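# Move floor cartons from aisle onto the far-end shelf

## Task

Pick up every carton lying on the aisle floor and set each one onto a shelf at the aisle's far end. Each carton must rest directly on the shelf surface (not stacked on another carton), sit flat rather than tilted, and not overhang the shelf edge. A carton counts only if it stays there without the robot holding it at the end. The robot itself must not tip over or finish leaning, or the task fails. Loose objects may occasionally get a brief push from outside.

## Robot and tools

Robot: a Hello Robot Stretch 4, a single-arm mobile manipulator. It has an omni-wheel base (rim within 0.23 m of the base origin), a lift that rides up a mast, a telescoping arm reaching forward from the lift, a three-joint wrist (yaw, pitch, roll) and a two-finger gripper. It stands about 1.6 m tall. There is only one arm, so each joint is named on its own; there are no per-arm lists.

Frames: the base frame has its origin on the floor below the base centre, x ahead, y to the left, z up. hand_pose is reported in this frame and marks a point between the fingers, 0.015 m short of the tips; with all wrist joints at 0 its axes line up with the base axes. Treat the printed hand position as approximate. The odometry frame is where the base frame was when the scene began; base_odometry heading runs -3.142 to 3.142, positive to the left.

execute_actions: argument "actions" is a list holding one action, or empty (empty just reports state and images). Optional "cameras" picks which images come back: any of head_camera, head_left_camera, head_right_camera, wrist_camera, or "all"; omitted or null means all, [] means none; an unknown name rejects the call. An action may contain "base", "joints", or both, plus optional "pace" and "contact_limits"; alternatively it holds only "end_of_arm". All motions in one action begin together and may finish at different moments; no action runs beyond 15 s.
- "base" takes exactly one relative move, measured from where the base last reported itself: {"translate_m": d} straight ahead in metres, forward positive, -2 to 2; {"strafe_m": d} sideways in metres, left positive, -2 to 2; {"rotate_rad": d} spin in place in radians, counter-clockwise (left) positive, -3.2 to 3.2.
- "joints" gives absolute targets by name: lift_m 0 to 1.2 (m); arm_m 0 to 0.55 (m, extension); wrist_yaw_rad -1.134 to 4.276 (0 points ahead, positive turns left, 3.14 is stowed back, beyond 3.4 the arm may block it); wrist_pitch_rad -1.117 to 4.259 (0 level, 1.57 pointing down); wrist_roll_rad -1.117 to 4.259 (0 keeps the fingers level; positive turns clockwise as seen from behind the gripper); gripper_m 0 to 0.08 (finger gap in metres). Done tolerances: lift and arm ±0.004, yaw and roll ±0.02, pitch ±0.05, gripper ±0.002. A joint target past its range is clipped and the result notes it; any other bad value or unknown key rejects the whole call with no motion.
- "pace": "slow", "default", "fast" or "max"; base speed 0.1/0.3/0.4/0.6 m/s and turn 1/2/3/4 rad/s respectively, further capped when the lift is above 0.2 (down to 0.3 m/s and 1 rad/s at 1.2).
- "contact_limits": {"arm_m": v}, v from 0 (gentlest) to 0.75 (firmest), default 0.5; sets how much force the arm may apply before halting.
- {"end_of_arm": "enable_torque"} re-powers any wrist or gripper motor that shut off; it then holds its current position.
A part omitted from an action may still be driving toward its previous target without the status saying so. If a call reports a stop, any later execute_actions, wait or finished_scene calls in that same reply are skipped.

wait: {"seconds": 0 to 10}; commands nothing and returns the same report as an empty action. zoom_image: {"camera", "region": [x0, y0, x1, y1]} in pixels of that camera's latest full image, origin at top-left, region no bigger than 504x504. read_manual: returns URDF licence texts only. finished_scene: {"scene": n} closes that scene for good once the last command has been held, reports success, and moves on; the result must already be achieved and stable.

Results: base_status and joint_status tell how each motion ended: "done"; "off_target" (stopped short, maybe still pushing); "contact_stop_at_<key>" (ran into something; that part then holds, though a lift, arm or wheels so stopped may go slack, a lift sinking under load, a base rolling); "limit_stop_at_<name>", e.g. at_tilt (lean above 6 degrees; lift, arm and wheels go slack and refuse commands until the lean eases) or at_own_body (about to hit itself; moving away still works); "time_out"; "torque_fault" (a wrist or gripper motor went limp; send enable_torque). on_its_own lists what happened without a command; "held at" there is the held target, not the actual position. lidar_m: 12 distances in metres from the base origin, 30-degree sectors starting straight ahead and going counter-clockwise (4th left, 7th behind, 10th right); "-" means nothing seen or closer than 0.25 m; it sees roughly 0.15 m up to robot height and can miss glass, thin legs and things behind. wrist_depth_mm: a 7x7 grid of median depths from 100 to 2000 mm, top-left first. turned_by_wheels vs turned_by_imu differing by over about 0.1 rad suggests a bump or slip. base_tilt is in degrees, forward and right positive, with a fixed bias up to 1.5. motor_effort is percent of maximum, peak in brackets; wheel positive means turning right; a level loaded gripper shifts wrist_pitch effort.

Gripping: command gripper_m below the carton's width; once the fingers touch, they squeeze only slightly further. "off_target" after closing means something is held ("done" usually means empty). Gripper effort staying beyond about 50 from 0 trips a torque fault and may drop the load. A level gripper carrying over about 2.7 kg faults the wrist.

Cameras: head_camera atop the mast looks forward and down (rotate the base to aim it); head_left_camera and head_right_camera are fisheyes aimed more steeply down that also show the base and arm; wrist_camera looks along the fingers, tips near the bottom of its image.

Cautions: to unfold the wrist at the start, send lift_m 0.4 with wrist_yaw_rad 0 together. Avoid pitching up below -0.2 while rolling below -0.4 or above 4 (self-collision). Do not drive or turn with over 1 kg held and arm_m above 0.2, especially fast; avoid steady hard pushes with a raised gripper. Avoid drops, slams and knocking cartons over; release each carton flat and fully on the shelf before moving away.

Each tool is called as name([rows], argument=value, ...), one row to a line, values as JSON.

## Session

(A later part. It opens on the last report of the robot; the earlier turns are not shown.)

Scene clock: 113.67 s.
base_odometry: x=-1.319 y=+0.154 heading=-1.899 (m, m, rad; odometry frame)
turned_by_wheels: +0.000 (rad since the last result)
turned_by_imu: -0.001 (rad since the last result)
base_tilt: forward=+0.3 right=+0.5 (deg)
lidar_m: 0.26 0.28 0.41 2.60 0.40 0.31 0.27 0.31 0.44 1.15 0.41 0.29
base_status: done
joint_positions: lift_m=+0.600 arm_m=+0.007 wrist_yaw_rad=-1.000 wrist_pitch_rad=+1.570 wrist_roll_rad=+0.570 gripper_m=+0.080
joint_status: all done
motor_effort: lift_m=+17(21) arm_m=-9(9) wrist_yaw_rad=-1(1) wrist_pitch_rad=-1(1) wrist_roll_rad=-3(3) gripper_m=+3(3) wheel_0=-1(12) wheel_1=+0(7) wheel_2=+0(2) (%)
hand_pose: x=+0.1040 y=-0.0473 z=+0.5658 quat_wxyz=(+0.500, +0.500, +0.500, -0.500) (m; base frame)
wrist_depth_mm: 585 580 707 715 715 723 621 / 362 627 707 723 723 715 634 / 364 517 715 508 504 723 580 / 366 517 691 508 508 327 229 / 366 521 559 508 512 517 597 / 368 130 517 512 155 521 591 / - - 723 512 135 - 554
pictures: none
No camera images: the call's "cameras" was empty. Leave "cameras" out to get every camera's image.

execute_actions([
  {"base":{"translate_m":-0.015}},
], cameras=[])

execute_actions([
  {"base":{"strafe_m":1.25}},
], cameras=[])

execute_actions([
  {"joints":{"wrist_yaw_rad":1.0,"wrist_roll_rad":2.55,"arm_m":0.195,"lift_m":0.14}},
], cameras=["wrist_camera"])

Scene clock: 118.43 s.
base_odometry: x=-1.314 y=+0.168 heading=-1.899 (m, m, rad; odometry frame)
turned_by_wheels: +0.000 (rad since the last result)
turned_by_imu: -0.001 (rad since the last result)
base_tilt: forward=+0.3 right=+0.6 (deg)
lidar_m: 0.28 0.30 0.41 2.62 0.40 0.29 0.27 0.29 0.41 1.09 0.45 0.31
base_status: done
joint_positions: lift_m=+0.600 arm_m=+0.007 wrist_yaw_rad=-1.000 wrist_pitch_rad=+1.570 wrist_roll_rad=+0.570 gripper_m=+0.080
joint_status: not commanded
motor_effort: lift_m=+17(17) arm_m=-9(9) wrist_yaw_rad=+0(1) wrist_pitch_rad=+0(0) wrist_roll_rad=-3(2) gripper_m=+2(2) wheel_0=+0(4) wheel_1=-1(8) wheel_2=+1(11) (%)
hand_pose: x=+0.1040 y=-0.0473 z=+0.5658 quat_wxyz=(+0.500, +0.500, +0.500, -0.500) (m; base frame)
wrist_depth_mm: 580 621 707 707 715 715 621 / 364 634 707 715 715 723 621 / 364 554 707 504 512 723 564 / 364 559 715 504 508 327 229 / 366 554 559 508 512 517 574 / 368 130 512 512 155 517 569 / - - 723 517 135 - 512
pictures: none
No camera images: the call's "cameras" was empty. Leave "cameras" out to get every camera's image.

Scene clock: 123.93 s.
base_odometry: x=-0.131 y=-0.235 heading=-1.899 (m, m, rad; odometry frame)
turned_by_wheels: +0.000 (rad since the last result)
turned_by_imu: +0.000 (rad since the last result)
base_tilt: forward=+0.3 right=+0.6 (deg)
lidar_m: 1.84 1.88 2.24 1.35 1.40 1.93 1.85 1.03 0.74 1.17 0.76 0.98
base_status: done
joint_positions: lift_m=+0.600 arm_m=+0.007 wrist_yaw_rad=-1.000 wrist_pitch_rad=+1.570 wrist_roll_rad=+0.570 gripper_m=+0.080
joint_status: not commanded
motor_effort: lift_m=+17(17) arm_m=-8(9) wrist_yaw_rad=-1(2) wrist_pitch_rad=-2(2) wrist_roll_rad=-3(3) gripper_m=+3(1) wheel_0=+1(12) wheel_1=-1(9) wheel_2=+0(2) (%)
hand_pose: x=+0.1040 y=-0.0474 z=+0.5657 quat_wxyz=(+0.500, +0.500, +0.500, -0.500) (m; base frame)
wrist_depth_mm: 691 699 715 715 715 723 723 / 699 699 715 707 723 723 732 / 699 707 707 508 512 741 732 / 699 707 715 508 512 327 229 / 707 715 564 508 512 517 741 / 707 130 517 517 155 521 750 / - - 732 512 135 - 759
pictures: none
No camera images: the call's "cameras" was empty. Leave "cameras" out to get every camera's image.

Scene clock: 126.73 s.
base_odometry: x=-0.131 y=-0.235 heading=-1.899 (m, m, rad; odometry frame)
turned_by_wheels: +0.000 (rad since the last result)
turned_by_imu: -0.001 (rad since the last result)
base_tilt: forward=+0.3 right=+0.5 (deg)
lidar_m: 1.84 1.89 2.26 1.35 1.41 1.93 1.85 1.01 0.75 1.17 0.77 0.99
base_status: not commanded
joint_positions: lift_m=+0.140 arm_m=+0.193 wrist_yaw_rad=+1.000 wrist_pitch_rad=+1.570 wrist_roll_rad=+2.550 gripper_m=+0.080
joint_status: all done
motor_effort: lift_m=+17(16) arm_m=+9(9) wrist_yaw_rad=+0(5) wrist_pitch_rad=-1(3) wrist_roll_rad=+0(6) gripper_m=+2(2) wheel_0=+1(1) wheel_1=-1(1) wheel_2=+0(0) (%)
hand_pose: x=+0.4380 y=-0.0470 z=+0.1058 quat_wxyz=(+0.505, +0.495, +0.505, -0.494) (m; base frame)
wrist_depth_mm: 246 249 250 196 255 257 258 / 248 250 197 198 256 259 259 / 248 251 198 198 258 260 262 / 250 252 198 200 259 262 264 / 252 255 200 201 260 263 265 / 252 130 200 202 155 263 266 / - - 202 262 135 - -
pictures: wrist_camera
camera_calibration (this result's frames):
wrist_camera: T_world_to_cam=[[-0.997006, -0.0511989, 0.057954, 0.416516], [-0.0491145, 0.998114, 0.0368384, 0.113085], [-0.0597307, 0.0338817, -0.997639, 0.286116], [0, 0, 0, 1]] pos_world=[0.437913, -0.101241, 0.257136]
Images, in order (width x height): wrist_camera 616x392.

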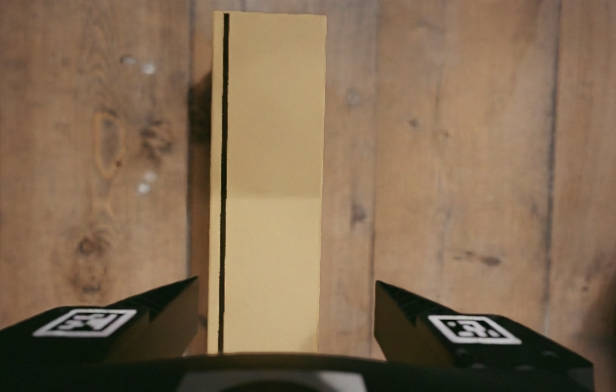

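execute_actions([
  {"joints":{"wrist_roll_rad":2.58,"arm_m":0.206},"base":{"strafe_m":-0.015}},
], cameras=["wrist_camera"])

execute_actions([
  {"joints":{"lift_m":0.065},"pace":"slow"},
], cameras=[])

execute_actions([
  {"joints":{"gripper_m":0.03}},
], cameras=[])

execute_actions([
  {"joints":{"lift_m":0.45}},
], cameras=[])

execute_actions([
  {"joints":{"arm_m":0.005,"wrist_yaw_rad":-0.6,"wrist_roll_rad":0.99,"lift_m":0.7}},
], cameras=[])

execute_actions([
  {"base":{"strafe_m":-0.8},"joints":{"lift_m":1.082}},
], cameras=["wrist_camera"])

Scene clock: 142.63 s.
base_odometry: x=-0.145 y=-0.230 heading=-1.899 (m, m, rad; odometry frame)
turned_by_wheels: +0.000 (rad since the last result)
turned_by_imu: -0.001 (rad since the last result)
base_tilt: forward=+0.3 right=+0.6 (deg)
lidar_m: 1.85 1.89 2.25 1.36 1.43 1.94 1.87 1.02 0.77 1.18 0.73 0.97
base_status: done
joint_positions: lift_m=+0.140 arm_m=+0.204 wrist_yaw_rad=+1.000 wrist_pitch_rad=+1.570 wrist_roll_rad=+2.580 gripper_m=+0.080
joint_status: all done
motor_effort: lift_m=+17(17) arm_m=+9(10) wrist_yaw_rad=-1(1) wrist_pitch_rad=+1(1) wrist_roll_rad=-1(3) gripper_m=+2(2) wheel_0=+1(5) wheel_1=-1(5) wheel_2=+0(0) (%)
hand_pose: x=+0.4490 y=-0.0470 z=+0.1058 quat_wxyz=(+0.498, +0.503, +0.498, -0.502) (m; base frame)
wrist_depth_mm: 246 249 250 252 255 257 259 / 247 249 250 197 257 258 262 / 248 250 251 198 257 260 263 / 250 253 253 199 258 262 264 / 252 253 254 201 260 263 266 / 252 130 200 202 155 263 267 / - - 257 204 135 - -
pictures: wrist_camera
camera_calibration (this result's frames):
wrist_camera: T_world_to_cam=[[-0.998085, -0.0214359, 0.0580286, 0.429363], [-0.0193194, 0.999136, 0.0367925, 0.100303], [-0.0587671, 0.0356009, -0.997637, 0.286421], [0, 0, 0, 1]] pos_world=[0.447311, -0.101209, 0.257139]
Images, in order (width x height): wrist_camera 616x392.

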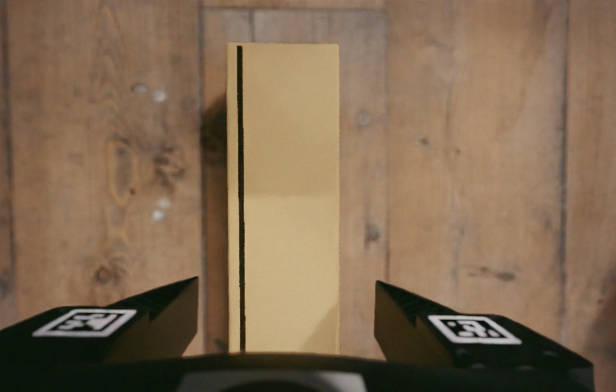

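Scene clock: 144.13 s.
base_odometry: x=-0.145 y=-0.230 heading=-1.899 (m, m, rad; odometry frame)
turned_by_wheels: +0.000 (rad since the last result)
turned_by_imu: +0.000 (rad since the last result)
base_tilt: forward=+0.3 right=+0.5 (deg)
lidar_m: 1.84 1.92 2.27 1.36 1.42 1.93 1.86 1.01 0.76 1.17 0.75 0.96
base_status: not commanded
joint_positions: lift_m=+0.065 arm_m=+0.204 wrist_yaw_rad=+1.000 wrist_pitch_rad=+1.570 wrist_roll_rad=+2.580 gripper_m=+0.080
joint_status: all done
motor_effort: lift_m=+16(17) arm_m=+9(9) wrist_yaw_rad=+0(1) wrist_pitch_rad=+2(1) wrist_roll_rad=-1(1) gripper_m=+2(1) wheel_0=+1(1) wheel_1=-1(1) wheel_2=+0(0) (%)
hand_pose: x=+0.4490 y=-0.0470 z=+0.0308 quat_wxyz=(+0.498, +0.503, +0.498, -0.502) (m; base frame)
wrist_depth_mm: 174 175 121 122 180 182 183 / 175 177 122 123 181 183 183 / 176 177 123 123 182 184 185 / 177 178 123 124 183 185 186 / 178 179 124 125 184 186 188 / 178 130 125 126 148 187 189 / - - 125 126 127 - -
pictures: none
No camera images: the call's "cameras" was empty. Leave "cameras" out to get every camera's image.

Scene clock: 145.13 s.
base_odometry: x=-0.145 y=-0.230 heading=-1.899 (m, m, rad; odometry frame)
turned_by_wheels: +0.000 (rad since the last result)
turned_by_imu: +0.000 (rad since the last result)
base_tilt: forward=+0.3 right=+0.6 (deg)
lidar_m: 1.85 1.89 2.26 1.35 1.42 1.94 1.86 1.01 0.76 1.17 0.73 0.97
base_status: not commanded
joint_positions: lift_m=+0.065 arm_m=+0.204 wrist_yaw_rad=+1.000 wrist_pitch_rad=+1.570 wrist_roll_rad=+2.580 gripper_m=+0.059
joint_status: gripper_m off_target (ended at +0.059, target +0.030)
on_its_own: gripper_m is held at +0.053, not at your +0.030, by its contact guard: the fingers met something
motor_effort: lift_m=+16(16) arm_m=+9(9) wrist_yaw_rad=-1(0) wrist_pitch_rad=+0(1) wrist_roll_rad=-1(1) gripper_m=-40(44) wheel_0=+1(1) wheel_1=-1(1) wheel_2=+0(0) (%)
hand_pose: x=+0.4490 y=-0.0470 z=+0.0308 quat_wxyz=(+0.498, +0.503, +0.498, -0.502) (m; base frame)
wrist_depth_mm: 174 175 121 122 180 181 183 / 175 176 122 123 181 183 185 / 176 178 123 124 182 183 185 / 177 178 123 124 183 185 186 / 178 179 124 125 185 186 187 / 178 126 125 125 127 187 188 / - - 125 126 - - 189
pictures: none
No camera images: the call's "cameras" was empty. Leave "cameras" out to get every camera's image.

Scene clock: 147.70 s.
base_odometry: x=-0.145 y=-0.230 heading=-1.899 (m, m, rad; odometry frame)
turned_by_wheels: +0.000 (rad since the last result)
turned_by_imu: -0.001 (rad since the last result)
base_tilt: forward=+0.3 right=+0.5 (deg)
lidar_m: 0.40 1.90 2.24 1.36 1.40 1.93 1.86 1.00 0.75 1.15 0.73 0.42
base_status: not commanded
joint_positions: lift_m=+0.450 arm_m=+0.204 wrist_yaw_rad=+1.000 wrist_pitch_rad=+1.570 wrist_roll_rad=+2.580 gripper_m=+0.059
joint_status: all done
on_its_own: gripper_m is held at +0.053, not at your +0.030, by its contact guard: the fingers met something
motor_effort: lift_m=+22(24) arm_m=+9(9) wrist_yaw_rad=-1(1) wrist_pitch_rad=+2(1) wrist_roll_rad=-1(1) gripper_m=-40(41) wheel_0=+1(1) wheel_1=-1(1) wheel_2=+1(0) (%)
hand_pose: x=+0.4490 y=-0.0470 z=+0.4153 quat_wxyz=(+0.498, +0.503, +0.498, -0.502) (m; base frame)
wrist_depth_mm: 549 549 121 122 564 569 574 / 544 554 122 123 574 569 580 / 549 554 123 124 569 580 421 / 554 559 123 124 569 525 364 / 559 564 124 125 580 462 366 / 559 126 125 126 127 430 368 / - - 125 126 - - 373
pictures: none
No camera images: the call's "cameras" was empty. Leave "cameras" out to get every camera's image.

Scene clock: 149.80 s.
base_odometry: x=-0.145 y=-0.230 heading=-1.899 (m, m, rad; odometry frame)
turned_by_wheels: +0.000 (rad since the last result)
turned_by_imu: -0.001 (rad since the last result)
base_tilt: forward=+0.4 right=+0.5 (deg)
lidar_m: 1.84 1.90 2.25 1.37 1.41 1.93 1.84 1.00 0.75 1.15 0.75 0.95
base_status: not commanded
joint_positions: lift_m=+0.700 arm_m=+0.007 wrist_yaw_rad=-0.600 wrist_pitch_rad=+1.570 wrist_roll_rad=+0.990 gripper_m=+0.059
joint_status: all done
on_its_own: gripper_m is held at +0.053, not at your +0.030, by its contact guard: the fingers met something
motor_effort: lift_m=+22(23) arm_m=-9(10) wrist_yaw_rad=+0(5) wrist_pitch_rad=-2(4) wrist_roll_rad=-3(9) gripper_m=-41(40) wheel_0=+1(1) wheel_1=-1(1) wheel_2=+0(0) (%)
hand_pose: x=+0.1282 y=-0.0722 z=+0.6653 quat_wxyz=(+0.495, +0.505, +0.495, -0.505) (m; base frame)
wrist_depth_mm: 798 798 121 122 820 820 842 / 798 798 122 123 809 820 831 / 798 798 123 123 621 831 831 / 798 809 123 124 615 413 291 / 798 820 124 125 615 627 854 / 820 126 125 126 127 842 854 / - - 125 126 - - 866
pictures: none
No camera images: the call's "cameras" was empty. Leave "cameras" out to get every camera's image.

Scene clock: 153.80 s.
base_odometry: x=-0.902 y=+0.028 heading=-1.899 (m, m, rad; odometry frame)
turned_by_wheels: +0.000 (rad since the last result)
turned_by_imu: -0.003 (rad since the last result)
base_tilt: forward=+0.3 right=+0.5 (deg)
lidar_m: 0.28 0.29 2.59 2.17 2.26 0.29 0.28 0.30 0.44 1.08 0.44 0.28
base_status: done
joint_positions: lift_m=+1.082 arm_m=+0.007 wrist_yaw_rad=-0.600 wrist_pitch_rad=+1.570 wrist_roll_rad=+0.990 gripper_m=+0.059
joint_status: all done
on_its_own: gripper_m is held at +0.053, not at your +0.030, by its contact guard: the fingers met something
motor_effort: lift_m=+22(23) arm_m=-9(9) wrist_yaw_rad=+0(0) wrist_pitch_rad=+0(1) wrist_roll_rad=-3(3) gripper_m=-43(39) wheel_0=+0(8) wheel_1=+0(10) wheel_2=+0(1) (%)
hand_pose: x=+0.1282 y=-0.0722 z=+1.0473 quat_wxyz=(+0.495, +0.505, +0.495, -0.505) (m; base frame)
wrist_depth_mm: 382 500 121 122 1182 866 609 / 384 496 122 123 1182 866 603 / 387 492 123 124 1205 1160 609 / 387 574 123 124 683 415 279 / 661 668 124 125 1025 976 691 / 591 126 125 126 127 1229 627 / - - 125 126 - - 1255
pictures: wrist_camera
camera_calibration (this result's frames):
wrist_camera: T_world_to_cam=[[-0.998255, -0.0107684, 0.0580681, 0.0547751], [-0.00871878, 0.999334, 0.0354356, 0.0847215], [-0.0584111, 0.0348675, -0.997684, 1.20778], [0, 0, 0, 1]] pos_world=[0.125966, -0.126187, 1.1988]
Images, in order (width x height): wrist_camera 616x392.

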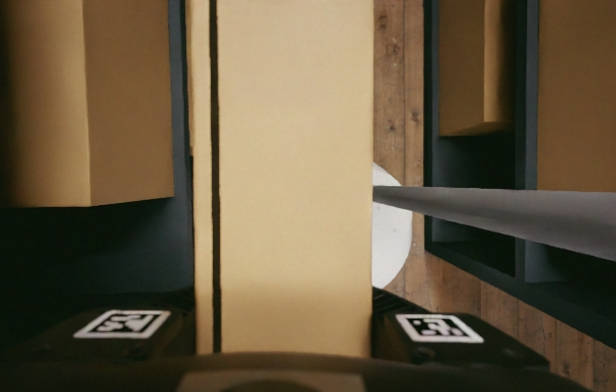

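execute_actions([
  {"base":{"translate_m":0.007}},
], cameras=[])

execute_actions([
  {"base":{"strafe_m":-1.13}},
], cameras=[])

execute_actions([
  {"joints":{"arm_m":0.285},"contact_limits":{"arm_m":0.2},"pace":"slow"},
], cameras=["wrist_camera"])

Scene clock: 163.13 s.
base_odometry: x=-0.904 y=+0.021 heading=-1.899 (m, m, rad; odometry frame)
turned_by_wheels: +0.000 (rad since the last result)
turned_by_imu: -0.001 (rad since the last result)
base_tilt: forward=+0.2 right=+0.5 (deg)
lidar_m: 0.28 0.28 2.58 2.16 2.27 0.28 0.27 0.30 0.44 1.09 0.43 0.29
base_status: done
joint_positions: lift_m=+1.082 arm_m=+0.007 wrist_yaw_rad=-0.600 wrist_pitch_rad=+1.570 wrist_roll_rad=+0.990 gripper_m=+0.059
joint_status: not commanded
on_its_own: gripper_m is held at +0.053, not at your +0.030, by its contact guard: the fingers met something
motor_effort: lift_m=+22(22) arm_m=-9(9) wrist_yaw_rad=-2(1) wrist_pitch_rad=-1(1) wrist_roll_rad=-3(3) gripper_m=-41(40) wheel_0=+2(4) wheel_1=+0(4) wheel_2=-1(9) (%)
hand_pose: x=+0.1282 y=-0.0722 z=+1.0473 quat_wxyz=(+0.495, +0.505, +0.495, -0.505) (m; base frame)
wrist_depth_mm: 382 484 121 122 1205 878 621 / 384 480 122 123 1205 891 615 / 387 477 123 124 1229 1118 621 / 389 564 123 124 691 413 279 / 654 661 124 125 1008 1008 691 / 597 126 125 126 127 1255 654 / - - 125 126 - - 1281
pictures: none
No camera images: the call's "cameras" was empty. Leave "cameras" out to get every camera's image.

Scene clock: 168.23 s.
base_odometry: x=-1.974 y=+0.386 heading=-1.899 (m, m, rad; odometry frame)
turned_by_wheels: +0.000 (rad since the last result)
turned_by_imu: -0.001 (rad since the last result)
base_tilt: forward=+0.2 right=+0.6 (deg)
lidar_m: 0.29 0.30 0.43 1.18 0.39 0.28 0.26 0.29 0.41 0.60 0.45 0.31
base_status: done
joint_positions: lift_m=+1.082 arm_m=+0.007 wrist_yaw_rad=-0.600 wrist_pitch_rad=+1.570 wrist_roll_rad=+0.990 gripper_m=+0.059
joint_status: not commanded
on_its_own: gripper_m is held at +0.053, not at your +0.030, by its contact guard: the fingers met something
motor_effort: lift_m=+21(22) arm_m=-9(9) wrist_yaw_rad=-1(2) wrist_pitch_rad=+1(2) wrist_roll_rad=-3(3) gripper_m=-39(41) wheel_0=+0(9) wheel_1=+0(8) wheel_2=+0(1) (%)
hand_pose: x=+0.1282 y=-0.0722 z=+1.0474 quat_wxyz=(+0.495, +0.505, +0.495, -0.505) (m; base frame)
wrist_depth_mm: 382 525 121 122 1098 1118 676 / 382 517 122 123 1205 904 591 / 387 517 123 123 1205 866 597 / 389 508 123 124 691 413 281 / 389 508 124 125 1008 904 559 / 661 126 125 126 127 1138 603 / - - 125 126 - - 707
pictures: none
No camera images: the call's "cameras" was empty. Leave "cameras" out to get every camera's image.

Scene clock: 172.33 s.
base_odometry: x=-1.974 y=+0.386 heading=-1.899 (m, m, rad; odometry frame)
turned_by_wheels: +0.000 (rad since the last result)
turned_by_imu: -0.001 (rad since the last result)
base_tilt: forward=+0.3 right=+0.5 (deg)
lidar_m: 0.28 0.30 0.42 1.20 0.38 0.28 0.26 0.28 0.41 0.59 0.44 0.31
base_status: not commanded
joint_positions: lift_m=+1.082 arm_m=+0.283 wrist_yaw_rad=-0.600 wrist_pitch_rad=+1.570 wrist_roll_rad=+0.990 gripper_m=+0.059
joint_status: all done
on_its_own: gripper_m is held at +0.053, not at your +0.030, by its contact guard: the fingers met something
motor_effort: lift_m=+21(21) arm_m=+9(10) wrist_yaw_rad=+0(1) wrist_pitch_rad=+1(0) wrist_roll_rad=-3(3) gripper_m=-42(41) wheel_0=+0(0) wheel_1=+0(0) wheel_2=+0(0) (%)
contact_limits: arm_m 0.2
hand_pose: x=+0.4051 y=-0.0722 z=+1.0474 quat_wxyz=(+0.495, +0.505, +0.495, -0.505) (m; base frame)
wrist_depth_mm: 167 202 121 122 206 1182 1138 / 167 202 122 123 208 1205 1060 / 168 204 123 124 209 1229 960 / 168 205 123 124 210 1008 904 / 169 206 124 125 211 1025 1060 / 162 126 125 126 127 1160 1160 / - - 125 126 - - 904
pictures: wrist_camera
camera_calibration (this result's frames):
wrist_camera: T_world_to_cam=[[-0.998255, -0.0108962, 0.0580401, 0.33113], [-0.0088488, 0.999333, 0.0354159, 0.0872127], [-0.0583873, 0.0348405, -0.997686, 1.22396], [0, 0, 0, 1]] pos_world=[0.402788, -0.12619, 1.19882]
Images, in order (width x height): wrist_camera 616x392.

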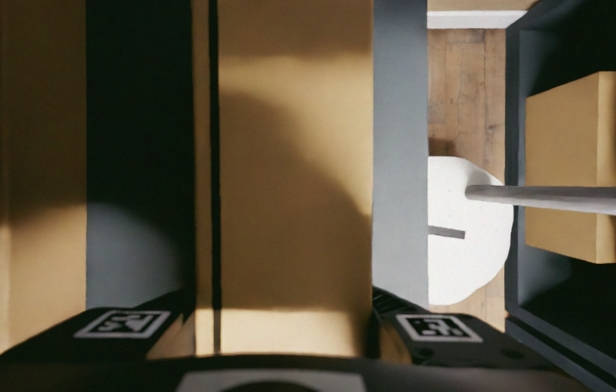

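execute_actions([
  {"joints":{"lift_m":1.056},"pace":"slow"},
], cameras=[])

execute_actions([
  {"joints":{"gripper_m":0.08}},
], cameras=[])

execute_actions([
  {"joints":{"lift_m":1.108},"pace":"slow"},
], cameras=[])

finished_scene(scene=2)

Scene clock: 181.80 s.
base_odometry: x=-1.974 y=+0.386 heading=-1.899 (m, m, rad; odometry frame)
turned_by_wheels: +0.000 (rad since the last result)
turned_by_imu: -0.001 (rad since the last result)
base_tilt: forward=+0.3 right=+0.5 (deg)
lidar_m: 0.28 0.30 0.44 1.19 0.40 0.27 0.25 0.31 0.43 0.58 0.45 0.31
base_status: not commanded
joint_positions: lift_m=+1.056 arm_m=+0.283 wrist_yaw_rad=-0.600 wrist_pitch_rad=+1.570 wrist_roll_rad=+0.990 gripper_m=+0.059
joint_status: all done
on_its_own: gripper_m is held at +0.053, not at your +0.030, by its contact guard: the fingers met something
motor_effort: lift_m=+17(20) arm_m=+9(9) wrist_yaw_rad=-1(1) wrist_pitch_rad=+0(0) wrist_roll_rad=-2(2) gripper_m=-42(41) wheel_0=+0(0) wheel_1=+0(0) wheel_2=+0(0) (%)
hand_pose: x=+0.4051 y=-0.0722 z=+1.0218 quat_wxyz=(+0.495, +0.505, +0.495, -0.505) (m; base frame)
wrist_depth_mm: 166 176 121 122 181 1118 1118 / 167 178 122 123 182 1205 1060 / 168 178 123 124 183 1205 960 / 168 180 123 124 185 991 878 / 169 180 124 125 186 991 1042 / 163 126 125 125 127 1182 1160 / - - 125 126 - - 891
pictures: none
No camera images: the call's "cameras" was empty. Leave "cameras" out to get every camera's image.

Scene clock: 182.73 s.
base_odometry: x=-1.974 y=+0.386 heading=-1.899 (m, m, rad; odometry frame)
turned_by_wheels: +0.000 (rad since the last result)
turned_by_imu: +0.000 (rad since the last result)
base_tilt: forward=+0.3 right=+0.5 (deg)
lidar_m: 0.29 0.30 0.44 1.18 0.38 0.29 0.27 0.29 0.43 0.59 0.46 0.30
base_status: not commanded
joint_positions: lift_m=+1.056 arm_m=+0.283 wrist_yaw_rad=-0.600 wrist_pitch_rad=+1.570 wrist_roll_rad=+0.990 gripper_m=+0.080
joint_status: all done
motor_effort: lift_m=+17(16) arm_m=+9(9) wrist_yaw_rad=-1(2) wrist_pitch_rad=-1(3) wrist_roll_rad=-3(2) gripper_m=+3(39) wheel_0=+0(0) wheel_1=+0(0) wheel_2=+0(0) (%)
hand_pose: x=+0.4051 y=-0.0722 z=+1.0218 quat_wxyz=(+0.495, +0.505, +0.495, -0.505) (m; base frame)
wrist_depth_mm: 166 177 123 123 181 1138 1138 / 167 178 123 124 182 1205 1042 / 167 179 124 125 183 1205 960 / 168 179 124 125 185 991 878 / 169 180 125 126 185 991 1042 / 154 130 126 127 135 991 1138 / - - 126 128 128 - 878
pictures: none
No camera images: the call's "cameras" was empty. Leave "cameras" out to get every camera's image.

Scene clock: 184.03 s.
base_odometry: x=-1.974 y=+0.386 heading=-1.899 (m, m, rad; odometry frame)
turned_by_wheels: +0.000 (rad since the last result)
turned_by_imu: +0.000 (rad since the last result)
base_tilt: forward=+0.3 right=+0.5 (deg)
lidar_m: 0.29 0.31 0.42 1.16 0.39 0.29 0.27 0.29 0.41 0.58 0.46 0.31
base_status: not commanded
joint_positions: lift_m=+1.108 arm_m=+0.283 wrist_yaw_rad=-0.600 wrist_pitch_rad=+1.570 wrist_roll_rad=+0.990 gripper_m=+0.080
joint_status: all done
motor_effort: lift_m=+22(24) arm_m=+9(9) wrist_yaw_rad=+0(0) wrist_pitch_rad=+1(1) wrist_roll_rad=-2(2) gripper_m=+2(1) wheel_0=+0(0) wheel_1=+0(0) wheel_2=+0(0) (%)
hand_pose: x=+0.4051 y=-0.0722 z=+1.0733 quat_wxyz=(+0.495, +0.505, +0.495, -0.505) (m; base frame)
wrist_depth_mm: 170 227 229 175 233 1182 1138 / 171 228 229 175 235 1229 1182 / 172 229 229 176 236 1255 976 / 172 230 231 177 237 1025 917 / 174 232 233 179 237 1060 1118 / 174 130 178 179 155 1042 1138 / - - 236 180 135 - 891
pictures: none
No camera images: the call's "cameras" was empty. Leave "cameras" out to get every camera's image.

The scene is finished: the task was done.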